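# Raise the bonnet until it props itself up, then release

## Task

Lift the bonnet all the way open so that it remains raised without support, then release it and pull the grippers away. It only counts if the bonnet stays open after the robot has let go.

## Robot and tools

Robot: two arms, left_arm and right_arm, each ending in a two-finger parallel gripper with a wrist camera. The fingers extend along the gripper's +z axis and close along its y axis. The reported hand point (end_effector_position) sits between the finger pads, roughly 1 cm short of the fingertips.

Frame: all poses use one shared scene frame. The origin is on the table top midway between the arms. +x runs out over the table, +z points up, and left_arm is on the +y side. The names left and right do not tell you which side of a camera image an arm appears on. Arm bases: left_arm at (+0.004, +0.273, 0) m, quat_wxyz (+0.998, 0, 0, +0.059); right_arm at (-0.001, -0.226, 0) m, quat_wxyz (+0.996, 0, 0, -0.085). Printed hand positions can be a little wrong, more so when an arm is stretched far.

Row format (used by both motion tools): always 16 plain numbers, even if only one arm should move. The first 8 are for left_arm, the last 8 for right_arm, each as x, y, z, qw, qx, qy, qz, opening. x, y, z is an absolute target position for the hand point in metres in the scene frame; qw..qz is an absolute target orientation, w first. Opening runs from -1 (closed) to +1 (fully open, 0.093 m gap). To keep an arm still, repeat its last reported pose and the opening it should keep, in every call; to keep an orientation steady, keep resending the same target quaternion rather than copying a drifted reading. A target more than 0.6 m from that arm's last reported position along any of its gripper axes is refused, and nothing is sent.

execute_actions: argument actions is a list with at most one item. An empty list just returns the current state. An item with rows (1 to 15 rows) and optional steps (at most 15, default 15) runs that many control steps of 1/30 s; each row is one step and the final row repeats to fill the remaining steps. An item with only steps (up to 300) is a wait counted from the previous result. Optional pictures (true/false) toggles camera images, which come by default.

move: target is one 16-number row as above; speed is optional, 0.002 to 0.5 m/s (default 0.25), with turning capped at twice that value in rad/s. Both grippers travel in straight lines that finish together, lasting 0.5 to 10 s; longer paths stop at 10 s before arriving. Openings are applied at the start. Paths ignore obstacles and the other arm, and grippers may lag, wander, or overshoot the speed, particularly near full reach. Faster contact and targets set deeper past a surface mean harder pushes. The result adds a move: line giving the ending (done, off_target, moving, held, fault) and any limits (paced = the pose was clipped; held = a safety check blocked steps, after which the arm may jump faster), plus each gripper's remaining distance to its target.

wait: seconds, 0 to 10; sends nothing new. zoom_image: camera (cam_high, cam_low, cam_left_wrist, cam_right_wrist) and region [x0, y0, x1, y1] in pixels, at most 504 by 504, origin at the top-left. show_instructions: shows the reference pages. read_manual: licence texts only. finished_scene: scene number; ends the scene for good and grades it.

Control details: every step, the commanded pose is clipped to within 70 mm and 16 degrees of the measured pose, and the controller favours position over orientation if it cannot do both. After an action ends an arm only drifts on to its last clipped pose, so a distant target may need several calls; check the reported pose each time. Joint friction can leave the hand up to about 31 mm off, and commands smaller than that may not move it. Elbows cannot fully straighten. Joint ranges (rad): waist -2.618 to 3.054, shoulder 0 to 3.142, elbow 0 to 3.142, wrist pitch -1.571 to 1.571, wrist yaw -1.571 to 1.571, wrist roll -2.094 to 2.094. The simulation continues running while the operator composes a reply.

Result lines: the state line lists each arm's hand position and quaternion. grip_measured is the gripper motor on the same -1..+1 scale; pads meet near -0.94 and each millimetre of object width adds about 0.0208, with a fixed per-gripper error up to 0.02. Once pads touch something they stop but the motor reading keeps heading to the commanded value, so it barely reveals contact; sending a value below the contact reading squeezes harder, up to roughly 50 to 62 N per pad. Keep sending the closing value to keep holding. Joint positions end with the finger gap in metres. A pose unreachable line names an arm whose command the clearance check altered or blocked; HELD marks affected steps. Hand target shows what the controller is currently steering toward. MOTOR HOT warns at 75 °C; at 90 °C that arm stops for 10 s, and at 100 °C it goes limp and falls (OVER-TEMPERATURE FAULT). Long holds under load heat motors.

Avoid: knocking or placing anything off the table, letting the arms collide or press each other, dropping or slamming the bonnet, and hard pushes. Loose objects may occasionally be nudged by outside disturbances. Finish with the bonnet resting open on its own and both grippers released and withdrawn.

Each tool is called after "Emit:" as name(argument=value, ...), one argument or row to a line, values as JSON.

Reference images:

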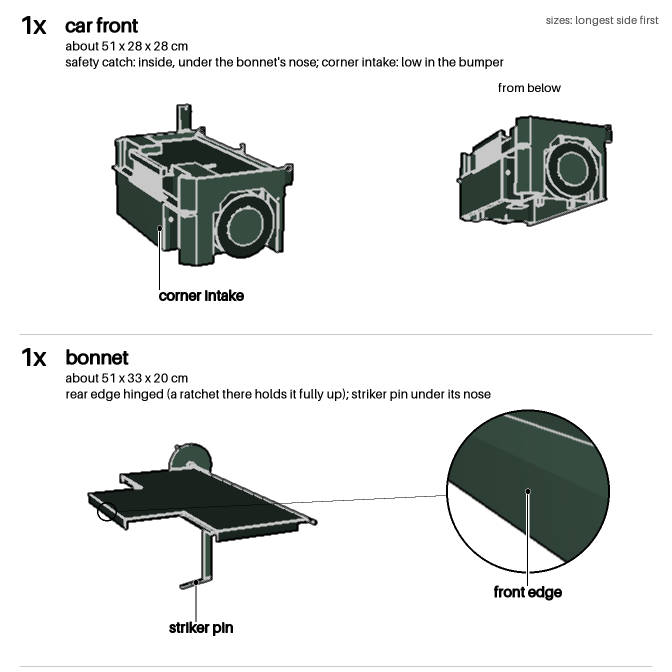

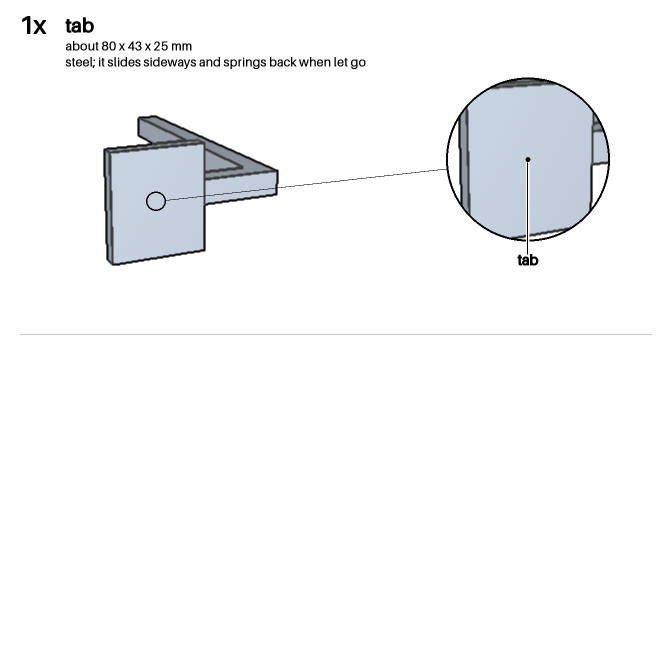

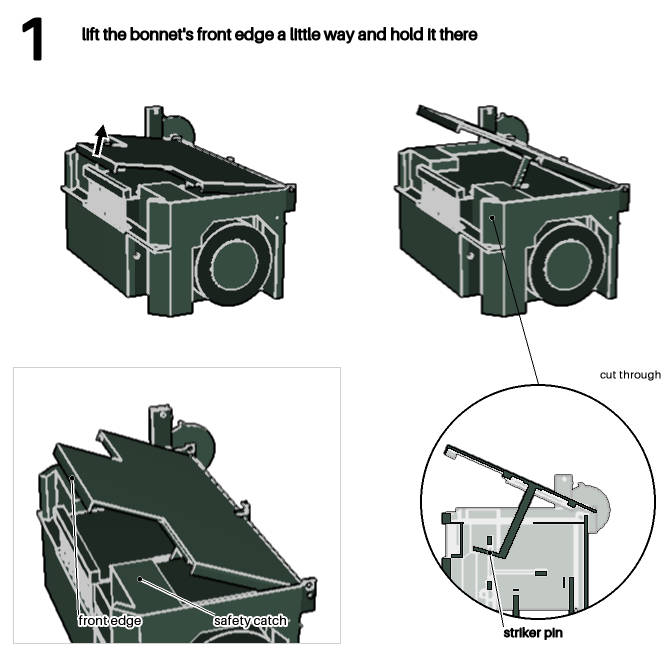

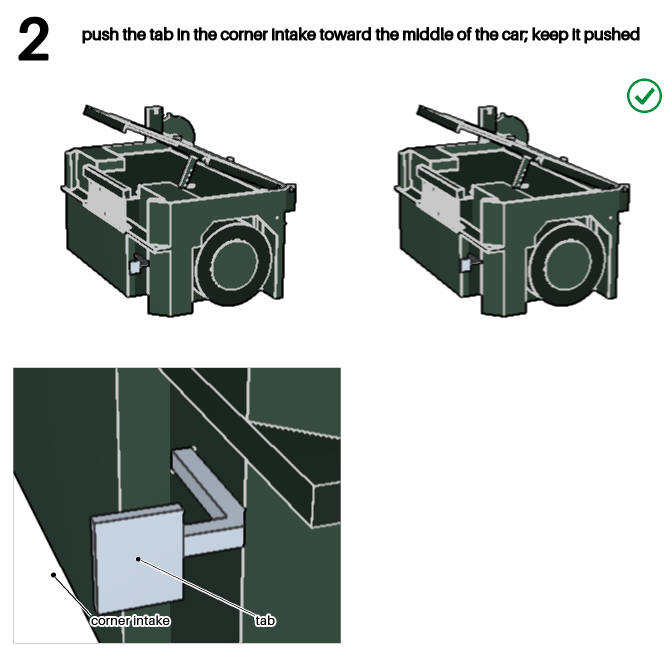

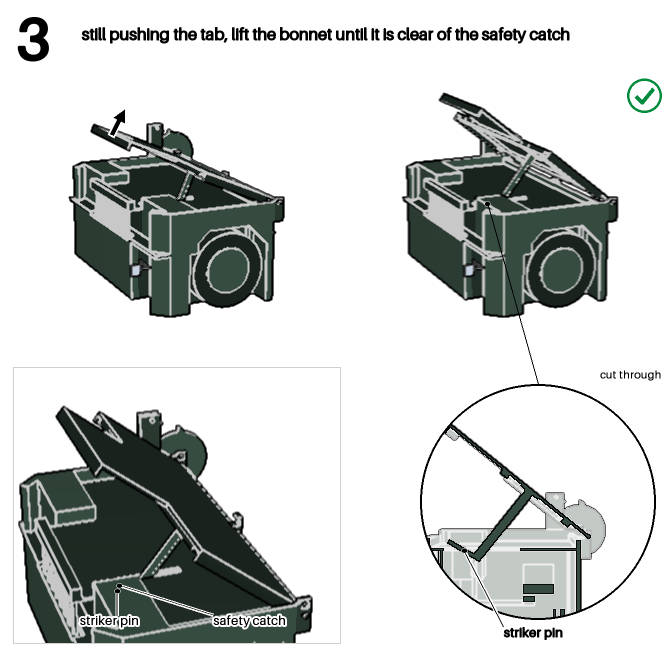

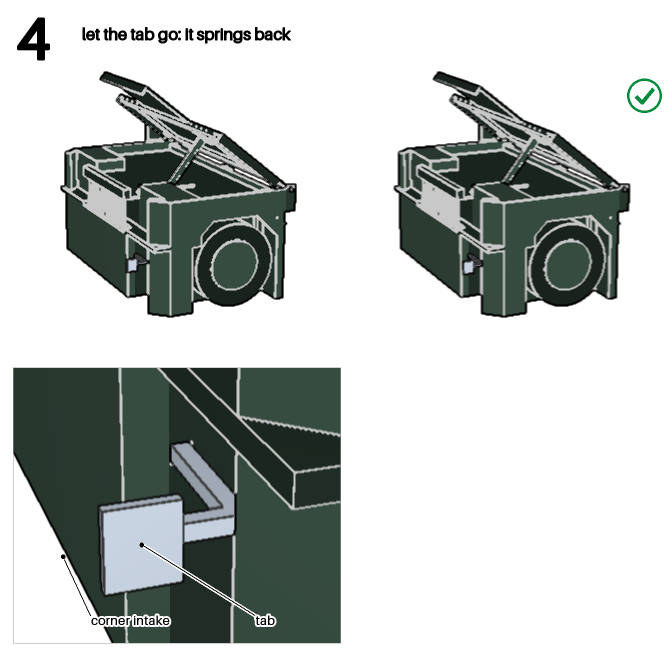

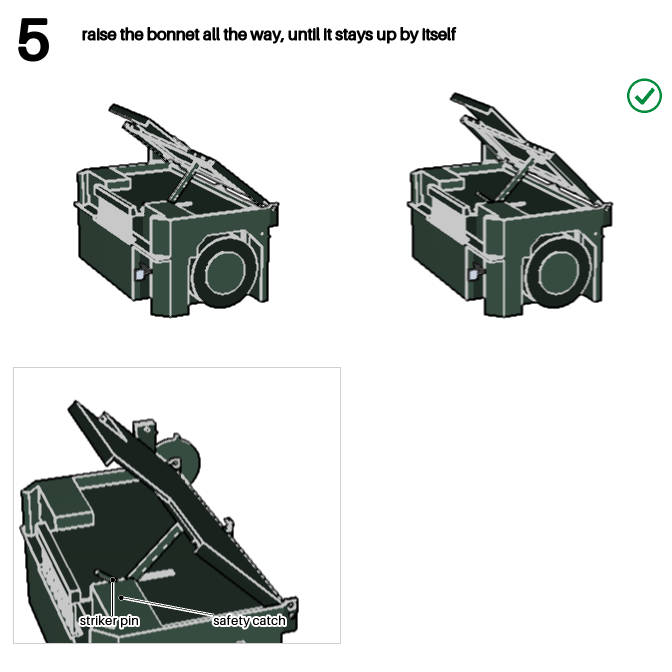

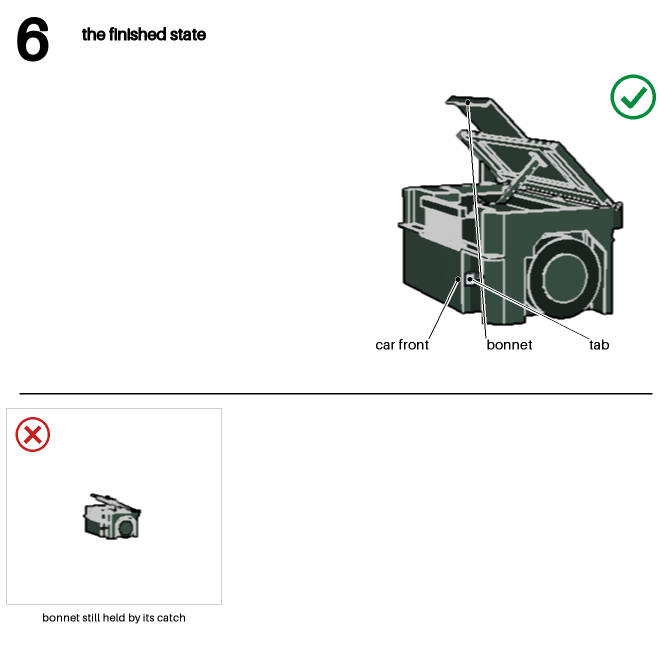

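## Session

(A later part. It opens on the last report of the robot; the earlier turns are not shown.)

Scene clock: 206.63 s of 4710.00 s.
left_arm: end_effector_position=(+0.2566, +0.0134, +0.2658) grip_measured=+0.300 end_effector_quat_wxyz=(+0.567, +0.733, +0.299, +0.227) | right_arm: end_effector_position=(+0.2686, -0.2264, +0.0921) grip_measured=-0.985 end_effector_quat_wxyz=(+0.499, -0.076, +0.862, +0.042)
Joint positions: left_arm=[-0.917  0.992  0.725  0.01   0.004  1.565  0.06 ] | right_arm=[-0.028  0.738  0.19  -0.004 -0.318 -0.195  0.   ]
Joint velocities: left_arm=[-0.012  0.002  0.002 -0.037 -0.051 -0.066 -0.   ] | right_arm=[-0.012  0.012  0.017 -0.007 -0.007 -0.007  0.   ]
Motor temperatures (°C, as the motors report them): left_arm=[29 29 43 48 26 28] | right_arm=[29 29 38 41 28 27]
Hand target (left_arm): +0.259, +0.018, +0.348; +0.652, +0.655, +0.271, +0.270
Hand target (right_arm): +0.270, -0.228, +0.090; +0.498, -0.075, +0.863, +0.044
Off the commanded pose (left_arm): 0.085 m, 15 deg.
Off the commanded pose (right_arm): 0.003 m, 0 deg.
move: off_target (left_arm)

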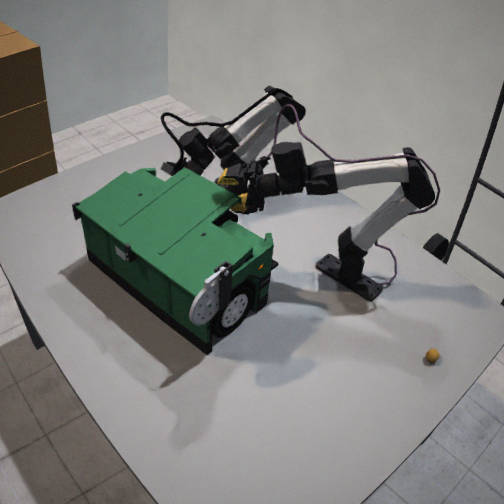

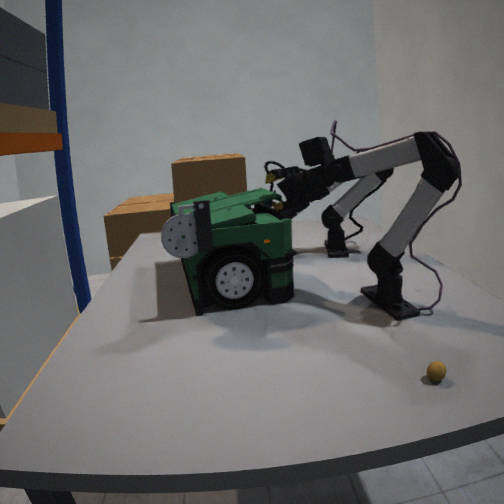

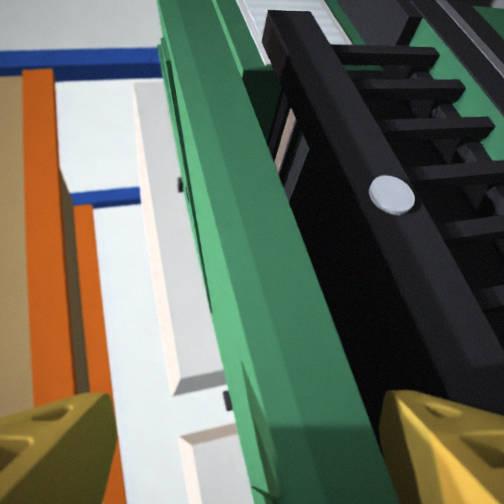

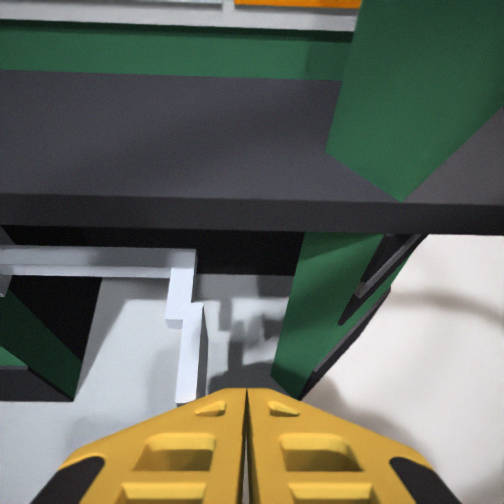

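Emit:
move(
  target=[0.20,0.065,0.275,0.653,0.653,0.270,0.270,0.3, 0.27,-0.228,0.09,0.498,-0.075,0.863,0.044,-1],
  speed=0.1,
)

Emit:
move(
  target=[0.19,0.02,0.285,0.477,0.477,0.521,0.521,0.3, 0.27,-0.228,0.09,0.498,-0.075,0.863,0.044,-1],
  speed=0.1,
)

Scene clock: 221.13 s of 4710.00 s.
left_arm: end_effector_position=(+0.2010, +0.0659, +0.2749) grip_measured=+0.300 end_effector_quat_wxyz=(+0.648, +0.659, +0.274, +0.265) | right_arm: end_effector_position=(+0.2686, -0.2264, +0.0921) grip_measured=-0.985 end_effector_quat_wxyz=(+0.499, -0.076, +0.862, +0.042)
Joint positions: left_arm=[-0.963  0.537  0.42   0.098 -0.056  1.565  0.06 ] | right_arm=[-0.028  0.738  0.19  -0.004 -0.318 -0.195  0.   ]
Joint velocities: left_arm=[-0.012 -0.007  0.002  0.007  0.081  0.022  0.   ] | right_arm=[-0.017  0.012 -0.002  0.066  0.022  0.037  0.   ]
Motor temperatures (°C, as the motors report them): left_arm=[29 30 46 54 26 28] | right_arm=[29 29 38 41 28 27]
Hand target (left_arm): +0.199, +0.067, +0.276; +0.654, +0.653, +0.271, +0.268
Hand target (right_arm): +0.270, -0.228, +0.090; +0.498, -0.075, +0.863, +0.044
Off the commanded pose (left_arm): 0.001 m, 1 deg.
Off the commanded pose (right_arm): 0.003 m, 0 deg.
After step 90, 9.87 s passed at rest.
move: done

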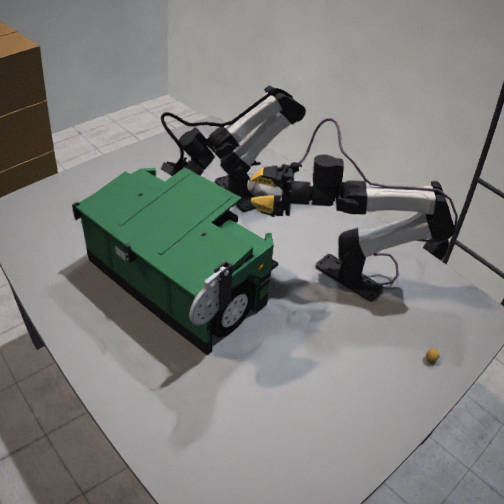

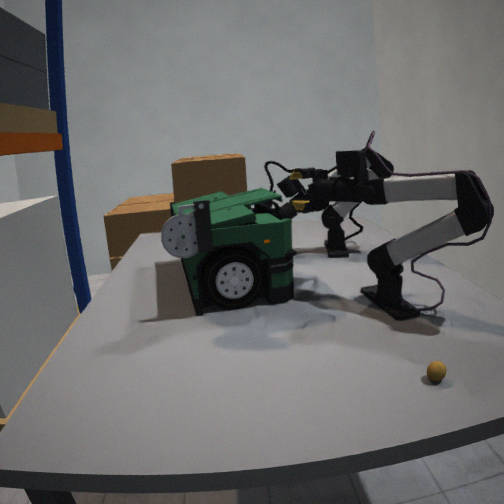

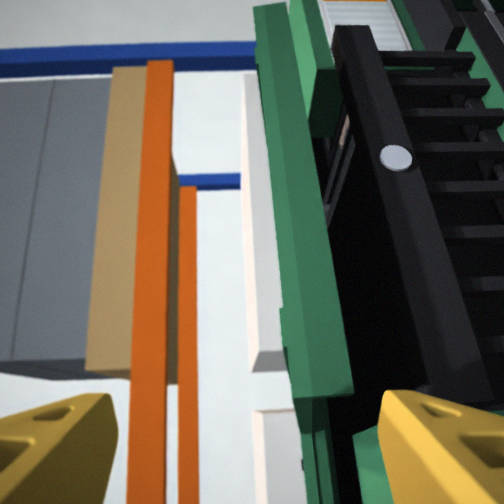

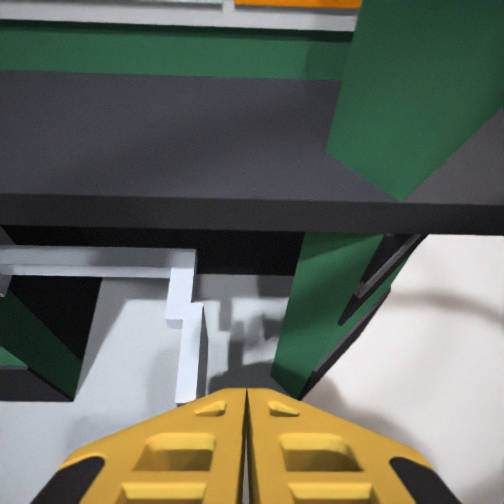

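Scene clock: 225.87 s of 4710.00 s.
left_arm: end_effector_position=(+0.1910, +0.0235, +0.2748) grip_measured=+0.300 end_effector_quat_wxyz=(+0.476, +0.487, +0.512, +0.523) | right_arm: end_effector_position=(+0.2686, -0.2264, +0.0921) grip_measured=-0.985 end_effector_quat_wxyz=(+0.499, -0.076, +0.862, +0.042)
Joint positions: left_arm=[-1.618  1.305  0.734  0.417 -1.571  1.438  0.06 ] | right_arm=[-0.028  0.738  0.19  -0.004 -0.318 -0.195  0.   ]
Joint velocities: left_arm=[-0.007 -0.022  0.007  0.066  0.007 -0.081  0.001] | right_arm=[ 0.002  0.012 -0.002  0.007 -0.007  0.007  0.   ]
Motor temperatures (°C, as the motors report them): left_arm=[29 30 46 52 26 28] | right_arm=[29 29 38 42 28 27]
Hand target (left_arm): +0.189, +0.019, +0.281; +0.484, +0.479, +0.519, +0.516
Hand target (right_arm): +0.270, -0.228, +0.090; +0.498, -0.075, +0.863, +0.044
Off the commanded pose (left_arm): 0.011 m, 2 deg.
Off the commanded pose (right_arm): 0.003 m, 0 deg.
joint sent to its limit (left arm) — the command would take joint 5 (wrist yaw) past its lower limit, so that joint was sent only as far as its limit.
move: off_target (left_arm)

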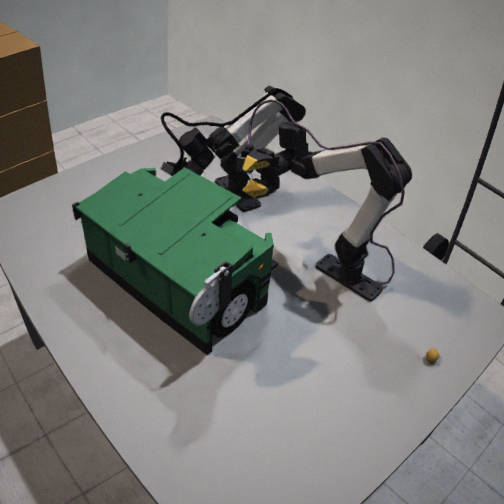

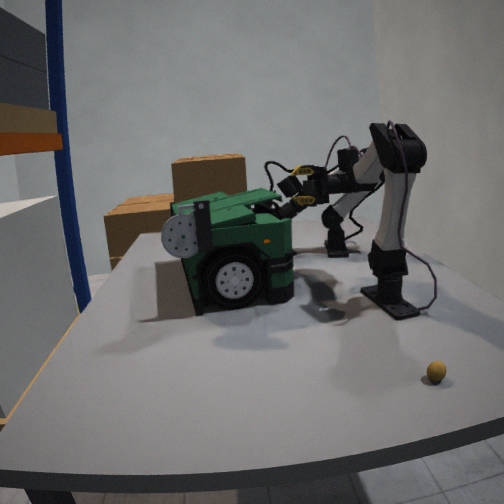

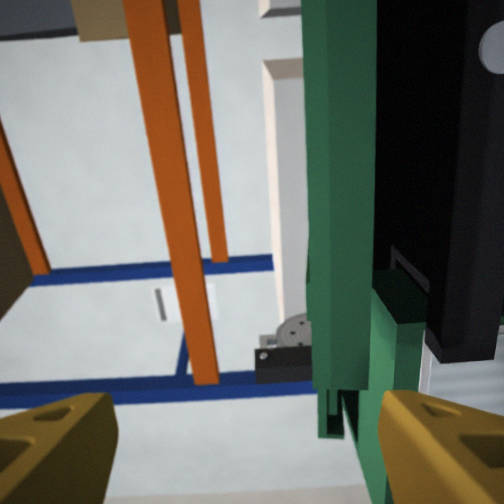

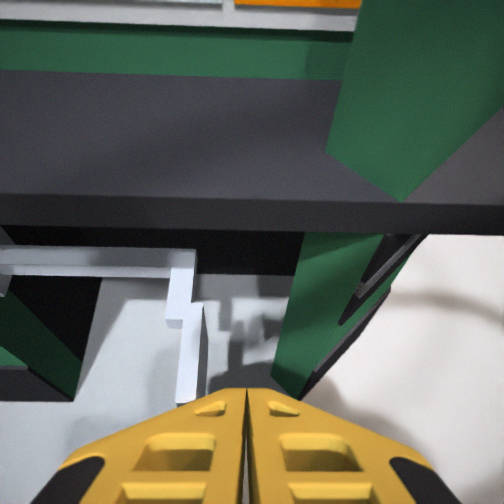

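Emit:
move(
  target=[0.20,0.02,0.30,0.477,0.477,0.521,0.521,0.3, 0.27,-0.228,0.09,0.498,-0.075,0.863,0.044,-1],
  speed=0.06,
)

Emit:
move(
  target=[0.265,0.02,0.30,0.477,0.477,0.521,0.521,0.3, 0.27,-0.228,0.09,0.498,-0.075,0.863,0.044,-1],
  speed=0.05,
)

Scene clock: 232.30 s of 4710.00 s.
left_arm: end_effector_position=(+0.1968, +0.0217, +0.2923) grip_measured=+0.300 end_effector_quat_wxyz=(+0.473, +0.483, +0.517, +0.525) | right_arm: end_effector_position=(+0.2686, -0.2264, +0.0921) grip_measured=-0.985 end_effector_quat_wxyz=(+0.499, -0.076, +0.862, +0.042)
Joint positions: left_arm=[-1.597  1.305  0.793  0.402 -1.565  1.478  0.06 ] | right_arm=[-0.028  0.738  0.19  -0.004 -0.318 -0.195  0.   ]
Joint velocities: left_arm=[-0.002 -0.007 -0.002  0.081 -0.051 -0.051  0.   ] | right_arm=[-0.007 -0.007 -0.017 -0.081  0.007  0.007  0.   ]
Motor temperatures (°C, as the motors report them): left_arm=[29 30 45 49 26 28] | right_arm=[29 29 39 42 28 27]
Hand target (left_arm): +0.200, +0.021, +0.300; +0.477, +0.478, +0.522, +0.521
Hand target (right_arm): +0.270, -0.228, +0.090; +0.498, -0.075, +0.863, +0.044
Off the commanded pose (left_arm): 0.009 m, 1 deg.
Off the commanded pose (right_arm): 0.003 m, 0 deg.
After step 90, 2.67 s passed at rest.
move: done

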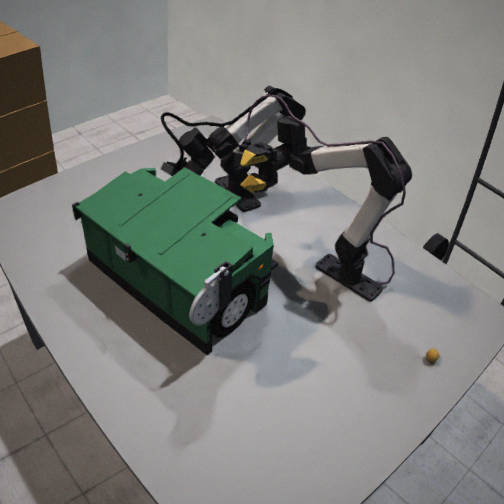

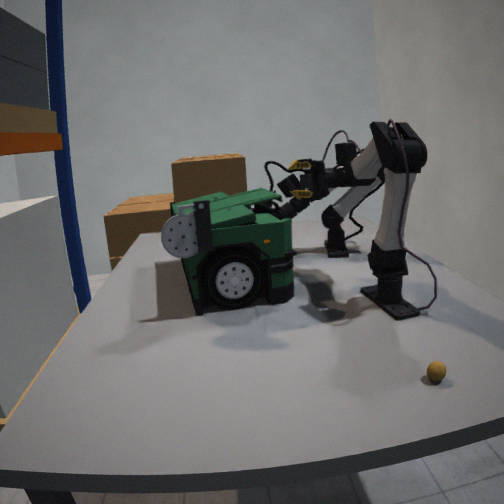

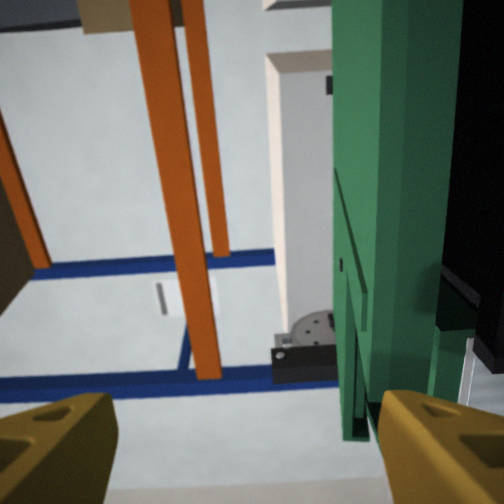

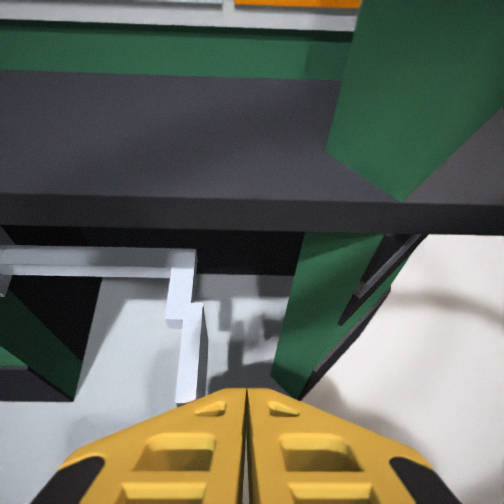

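Scene clock: 233.93 s of 4710.00 s.
left_arm: end_effector_position=(+0.2485, +0.0249, +0.3056) grip_measured=+0.300 end_effector_quat_wxyz=(+0.483, +0.472, +0.523, +0.520) | right_arm: end_effector_position=(+0.2686, -0.2264, +0.0921) grip_measured=-0.985 end_effector_quat_wxyz=(+0.499, -0.076, +0.862, +0.042)
Joint positions: left_arm=[-1.407  1.331  0.818  0.547 -1.377  1.59   0.06 ] | right_arm=[-0.028  0.738  0.19  -0.004 -0.318 -0.195  0.   ]
Joint velocities: left_arm=[ 0.002 -0.017 -0.007 -0.081 -0.007  0.007  0.001] | right_arm=[-0.017 -0.012  0.007 -0.022 -0.037 -0.007  0.   ]
Motor temperatures (°C, as the motors report them): left_arm=[29 30 45 49 26 28] | right_arm=[29 29 39 42 28 27]
Hand target (left_arm): +0.264, +0.021, +0.300; +0.478, +0.477, +0.521, +0.523
Hand target (right_arm): +0.270, -0.228, +0.090; +0.498, -0.075, +0.863, +0.044
Off the commanded pose (left_arm): 0.018 m, 1 deg.
Off the commanded pose (right_arm): 0.003 m, 0 deg.
move: off_target (left_arm)

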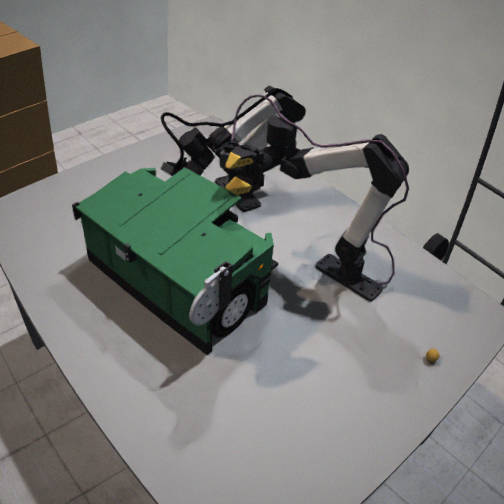

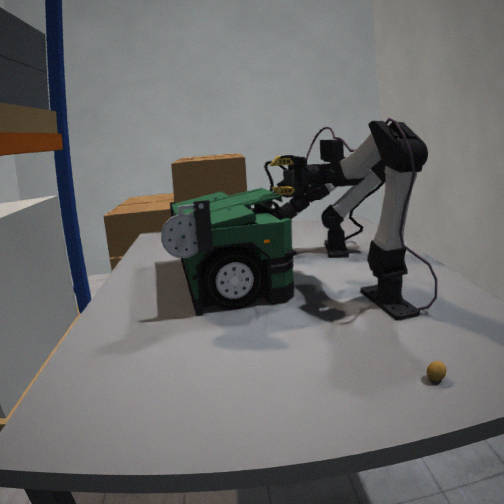

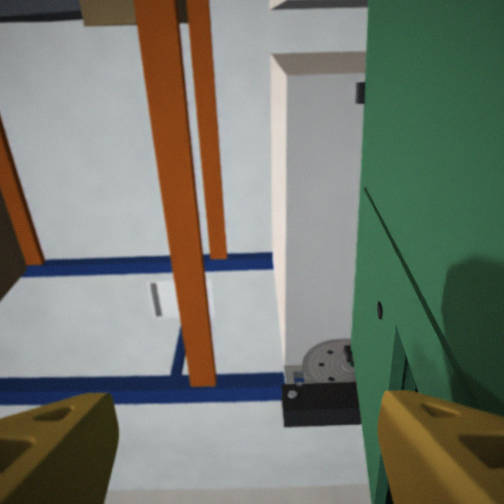

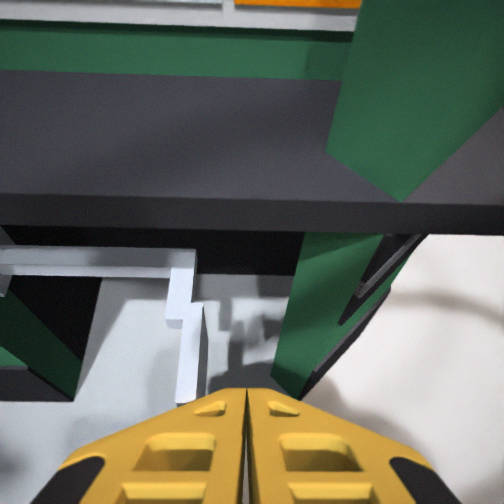

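Emit:
move(
  target=[0.195,0.02,0.30,0.477,0.477,0.521,0.521,0.3, 0.27,-0.228,0.09,0.498,-0.075,0.863,0.044,-1],
  speed=0.1,
)

Emit:
move(
  target=[0.205,0.02,0.272,0.477,0.477,0.521,0.521,0.3, 0.27,-0.228,0.09,0.498,-0.075,0.863,0.044,-1],
  speed=0.06,
)

Emit:
move(
  target=[0.265,0.02,0.262,0.477,0.477,0.521,0.521,0.3, 0.27,-0.228,0.09,0.498,-0.075,0.863,0.044,-1],
  speed=0.05,
)

Scene clock: 241.60 s of 4710.00 s.
left_arm: end_effector_position=(+0.1981, +0.0148, +0.3020) grip_measured=+0.300 end_effector_quat_wxyz=(+0.477, +0.479, +0.520, +0.522) | right_arm: end_effector_position=(+0.2686, -0.2264, +0.0921) grip_measured=-0.985 end_effector_quat_wxyz=(+0.499, -0.076, +0.862, +0.042)
Joint positions: left_arm=[-1.595  1.331  0.818  0.513 -1.563  1.576  0.06 ] | right_arm=[-0.028  0.738  0.19  -0.004 -0.318 -0.195  0.   ]
Joint velocities: left_arm=[ 0.002 -0.007 -0.012 -0.066 -0.066 -0.022 -0.   ] | right_arm=[ 0.002 -0.007  0.002 -0.037  0.037  0.007  0.   ]
Motor temperatures (°C, as the motors report them): left_arm=[29 30 45 47 26 28] | right_arm=[29 29 39 42 28 27]
Hand target (left_arm): +0.195, +0.020, +0.299; +0.477, +0.477, +0.522, +0.522
Hand target (right_arm): +0.270, -0.228, +0.090; +0.498, -0.075, +0.863, +0.044
Off the commanded pose (left_arm): 0.006 m, 0 deg.
Off the commanded pose (right_arm): 0.003 m, 0 deg.
After step 90, 3.63 s passed at rest.
move: done

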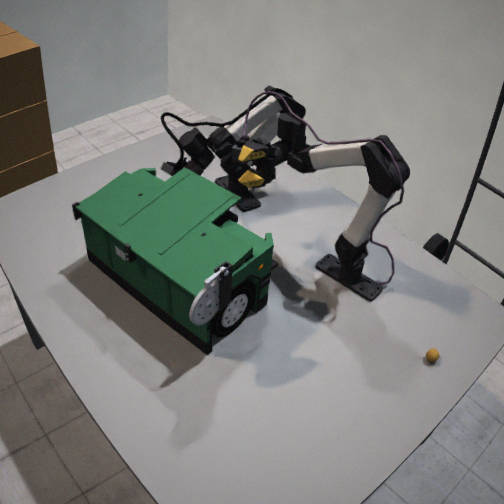

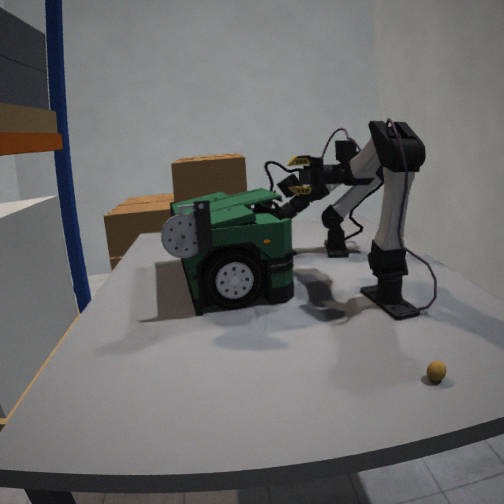

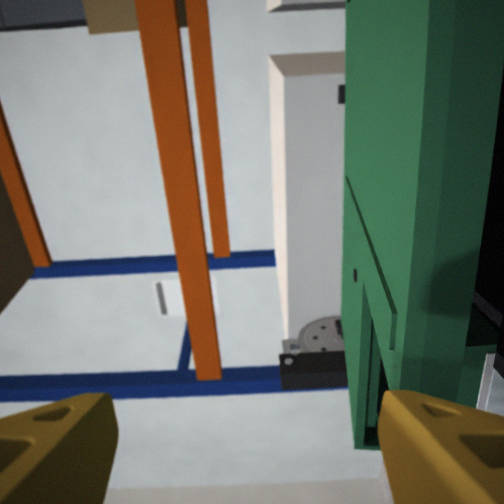

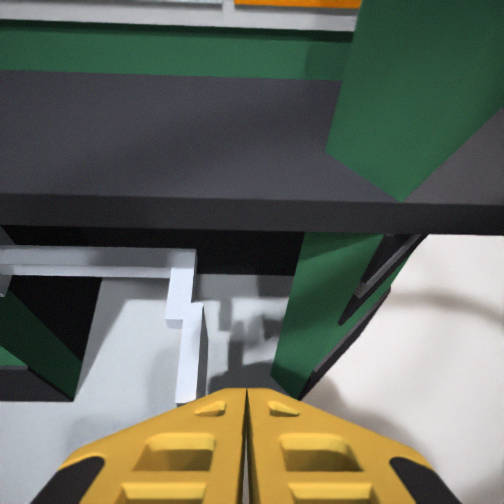

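Scene clock: 242.53 s of 4710.00 s.
left_arm: end_effector_position=(+0.2021, +0.0207, +0.2803) grip_measured=+0.300 end_effector_quat_wxyz=(+0.478, +0.477, +0.522, +0.520) | right_arm: end_effector_position=(+0.2686, -0.2264, +0.0921) grip_measured=-0.985 end_effector_quat_wxyz=(+0.499, -0.076, +0.862, +0.042)
Joint positions: left_arm=[-1.578  1.331  0.749  0.517 -1.546  1.502  0.06 ] | right_arm=[-0.028  0.738  0.19  -0.004 -0.318 -0.195  0.   ]
Joint velocities: left_arm=[ 0.002  0.002 -0.002 -0.007 -0.022 -0.022  0.001] | right_arm=[ 0.007 -0.012  0.007 -0.007  0.022 -0.037  0.   ]
Motor temperatures (°C, as the motors report them): left_arm=[29 30 44 47 26 28] | right_arm=[29 29 39 42 28 27]
Hand target (left_arm): +0.205, +0.020, +0.272; +0.477, +0.478, +0.522, +0.521
Hand target (right_arm): +0.270, -0.228, +0.090; +0.498, -0.075, +0.863, +0.044
Off the commanded pose (left_arm): 0.009 m, 0 deg.
Off the commanded pose (right_arm): 0.003 m, 0 deg.
move: done

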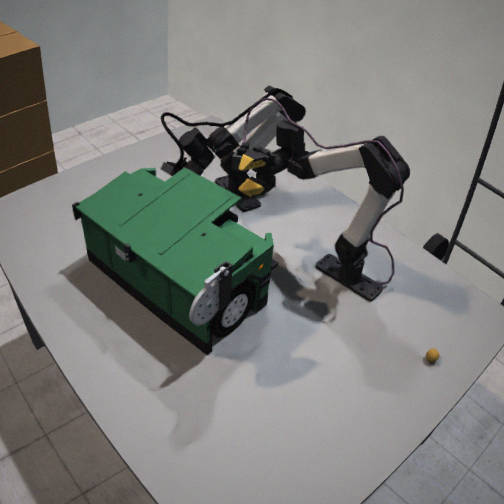

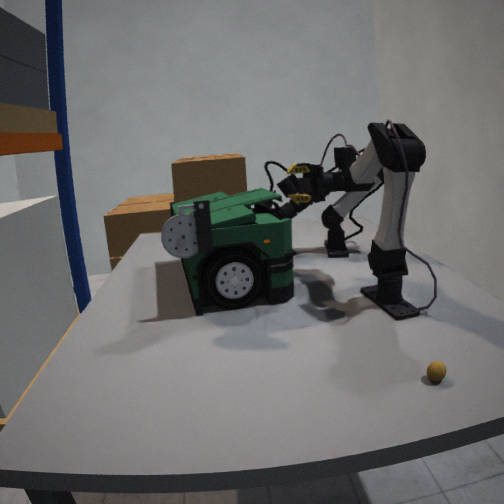

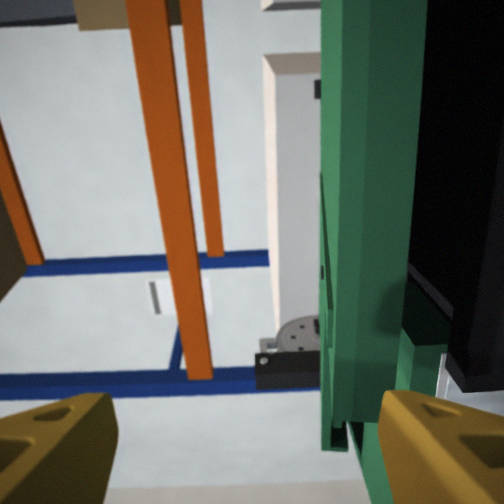

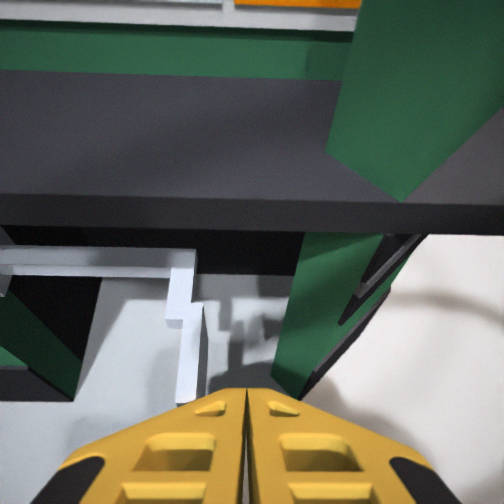

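Scene clock: 244.07 s of 4710.00 s.
left_arm: end_effector_position=(+0.2310, +0.0238, +0.2755) grip_measured=+0.300 end_effector_quat_wxyz=(+0.471, +0.472, +0.528, +0.525) | right_arm: end_effector_position=(+0.2686, -0.2264, +0.0921) grip_measured=-0.985 end_effector_quat_wxyz=(+0.499, -0.076, +0.862, +0.042)
Joint positions: left_arm=[-1.472  1.364  0.749  0.572 -1.464  1.527  0.06 ] | right_arm=[-0.028  0.738  0.19  -0.004 -0.318 -0.195  0.   ]
Joint velocities: left_arm=[-0.017  0.012  0.002 -0.007  0.037 -0.081 -0.   ] | right_arm=[ 0.002  0.007 -0.002 -0.007 -0.037 -0.037  0.   ]
Motor temperatures (°C, as the motors report them): left_arm=[29 30 44 47 26 28] | right_arm=[29 29 39 42 28 27]
Hand target (left_arm): +0.260, +0.024, +0.263; +0.473, +0.479, +0.526, +0.519
Hand target (right_arm): +0.270, -0.228, +0.090; +0.498, -0.075, +0.863, +0.044
Off the commanded pose (left_arm): 0.037 m, 1 deg.
Off the commanded pose (right_arm): 0.003 m, 0 deg.
move: off_target (left_arm)

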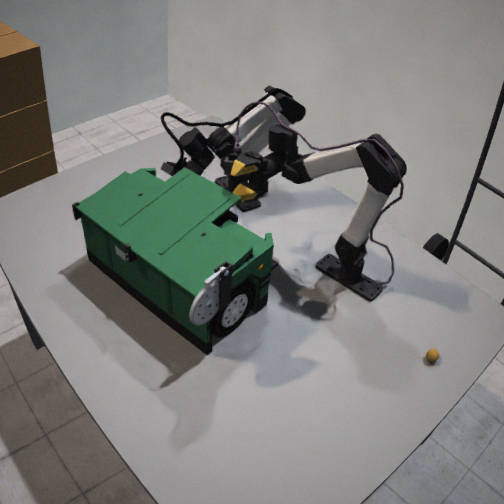

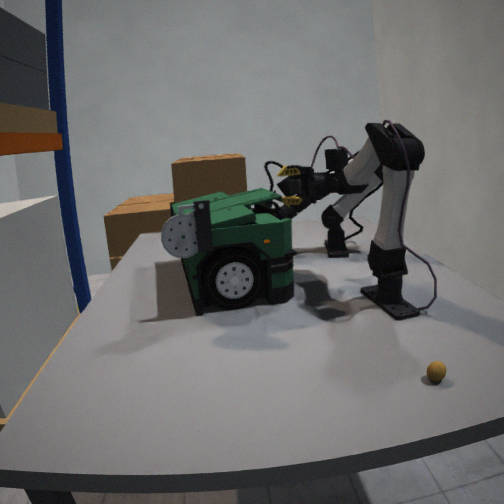

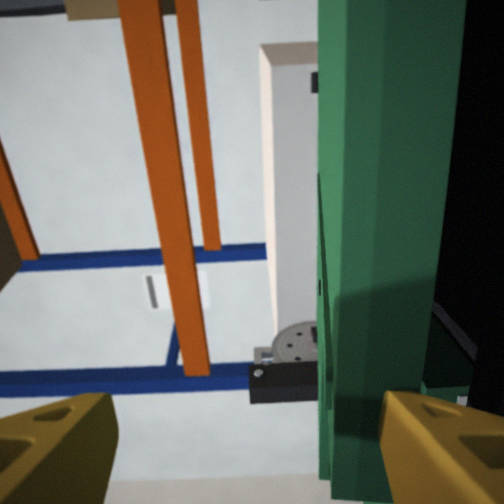

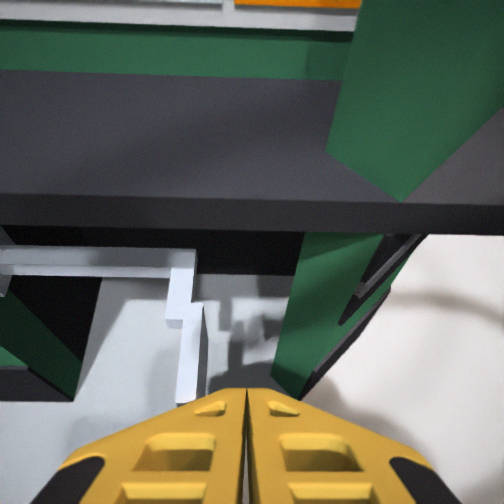

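Finger butts the lip; need lower.

Emit:
move(
  target=[0.21,0.02,0.245,0.477,0.477,0.521,0.521,0.3, 0.27,-0.228,0.09,0.498,-0.075,0.863,0.044,-1],
  speed=0.06,
)

Emit:
move(
  target=[0.27,0.02,0.25,0.477,0.477,0.521,0.521,0.3, 0.27,-0.228,0.09,0.498,-0.075,0.863,0.044,-1],
  speed=0.05,
)

Scene clock: 249.23 s of 4710.00 s.
left_arm: end_effector_position=(+0.2128, +0.0196, +0.2509) grip_measured=+0.300 end_effector_quat_wxyz=(+0.475, +0.480, +0.522, +0.521) | right_arm: end_effector_position=(+0.2686, -0.2264, +0.0921) grip_measured=-0.985 end_effector_quat_wxyz=(+0.499, -0.076, +0.862, +0.042)
Joint positions: left_arm=[-1.539  1.39   0.684  0.6   -1.508  1.468  0.06 ] | right_arm=[-0.028  0.738  0.19  -0.004 -0.318 -0.195  0.   ]
Joint velocities: left_arm=[-0.002 -0.017 -0.002 -0.007  0.095  0.037 -0.   ] | right_arm=[-0.002 -0.012  0.002 -0.007 -0.037 -0.007  0.   ]
Motor temperatures (°C, as the motors report them): left_arm=[30 30 43 47 27 29] | right_arm=[29 29 39 42 28 27]
Hand target (left_arm): +0.210, +0.020, +0.245; +0.476, +0.479, +0.523, +0.520
Hand target (right_arm): +0.270, -0.228, +0.090; +0.498, -0.075, +0.863, +0.044
Off the commanded pose (left_arm): 0.007 m, 0 deg.
Off the commanded pose (right_arm): 0.003 m, 0 deg.
After step 90, 1.10 s passed at rest.
move: done

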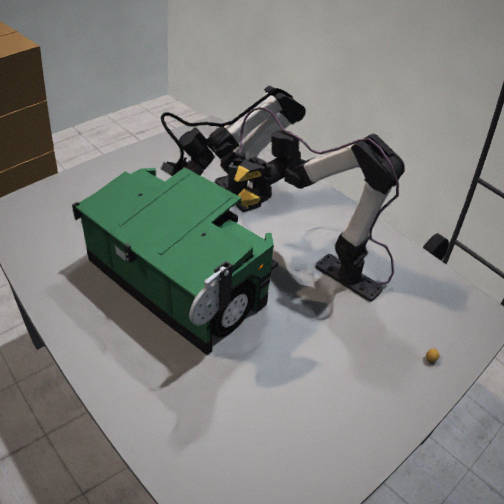

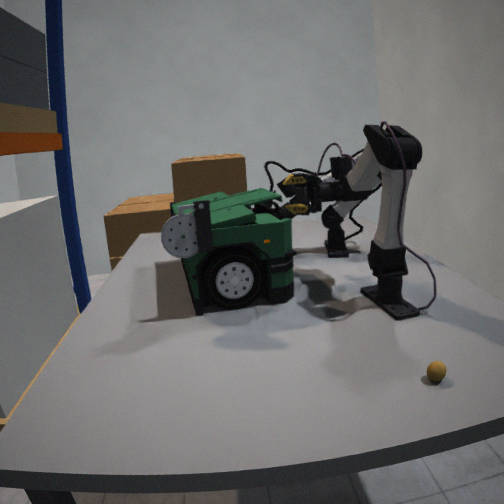

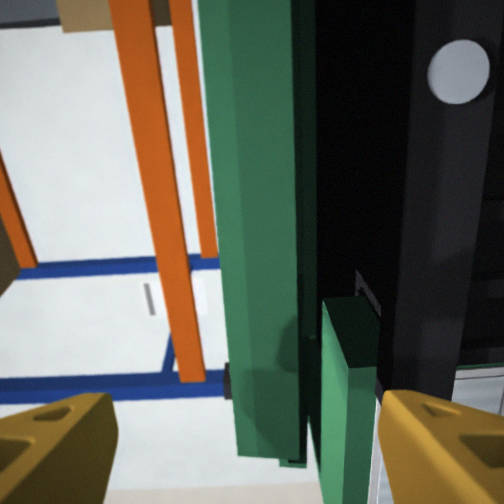

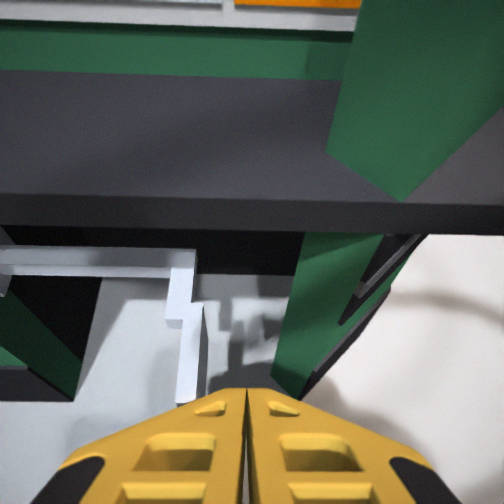

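Scene clock: 250.67 s of 4710.00 s.
left_arm: end_effector_position=(+0.2579, +0.0236, +0.2538) grip_measured=+0.300 end_effector_quat_wxyz=(+0.481, +0.473, +0.523, +0.521) | right_arm: end_effector_position=(+0.2686, -0.2264, +0.0921) grip_measured=-0.985 end_effector_quat_wxyz=(+0.499, -0.076, +0.862, +0.042)
Joint positions: left_arm=[-1.376  1.436  0.684  0.773 -1.347  1.58   0.06 ] | right_arm=[-0.028  0.738  0.19  -0.004 -0.318 -0.195  0.   ]
Joint velocities: left_arm=[-0.012  0.007 -0.012  0.037 -0.051  0.007  0.   ] | right_arm=[ 0.007 -0.002 -0.002  0.037  0.007 -0.037  0.   ]
Motor temperatures (°C, as the motors report them): left_arm=[30 30 43 46 27 29] | right_arm=[29 29 39 42 28 27]
Hand target (left_arm): +0.270, +0.021, +0.250; +0.478, +0.477, +0.521, +0.522
Hand target (right_arm): +0.270, -0.228, +0.090; +0.498, -0.075, +0.863, +0.044
Off the commanded pose (left_arm): 0.013 m, 1 deg.
Off the commanded pose (right_arm): 0.003 m, 0 deg.
move: off_target (left_arm)

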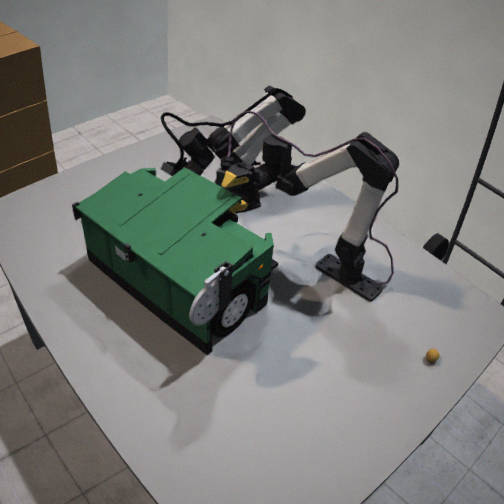

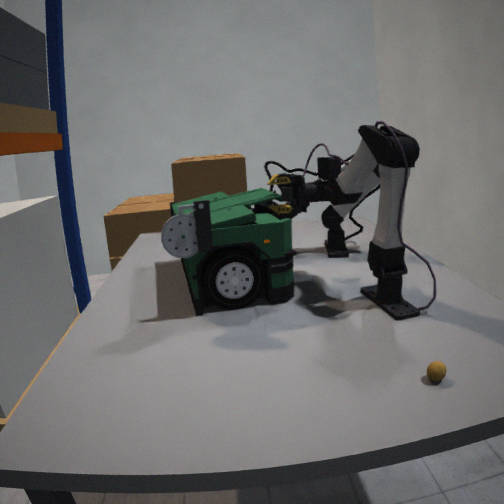

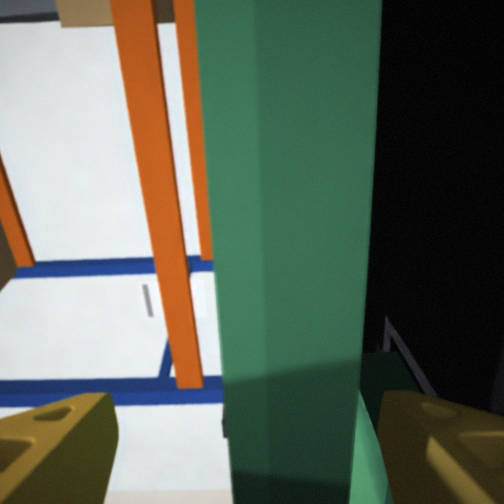

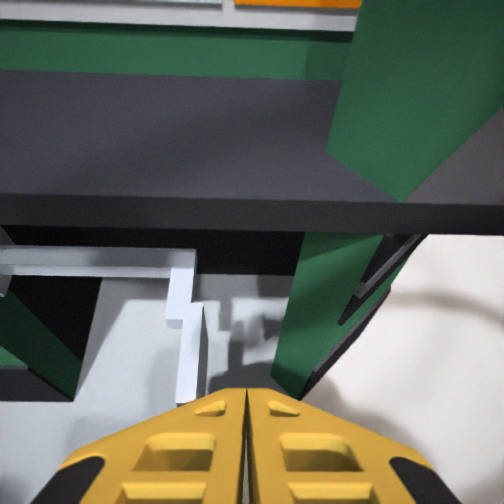

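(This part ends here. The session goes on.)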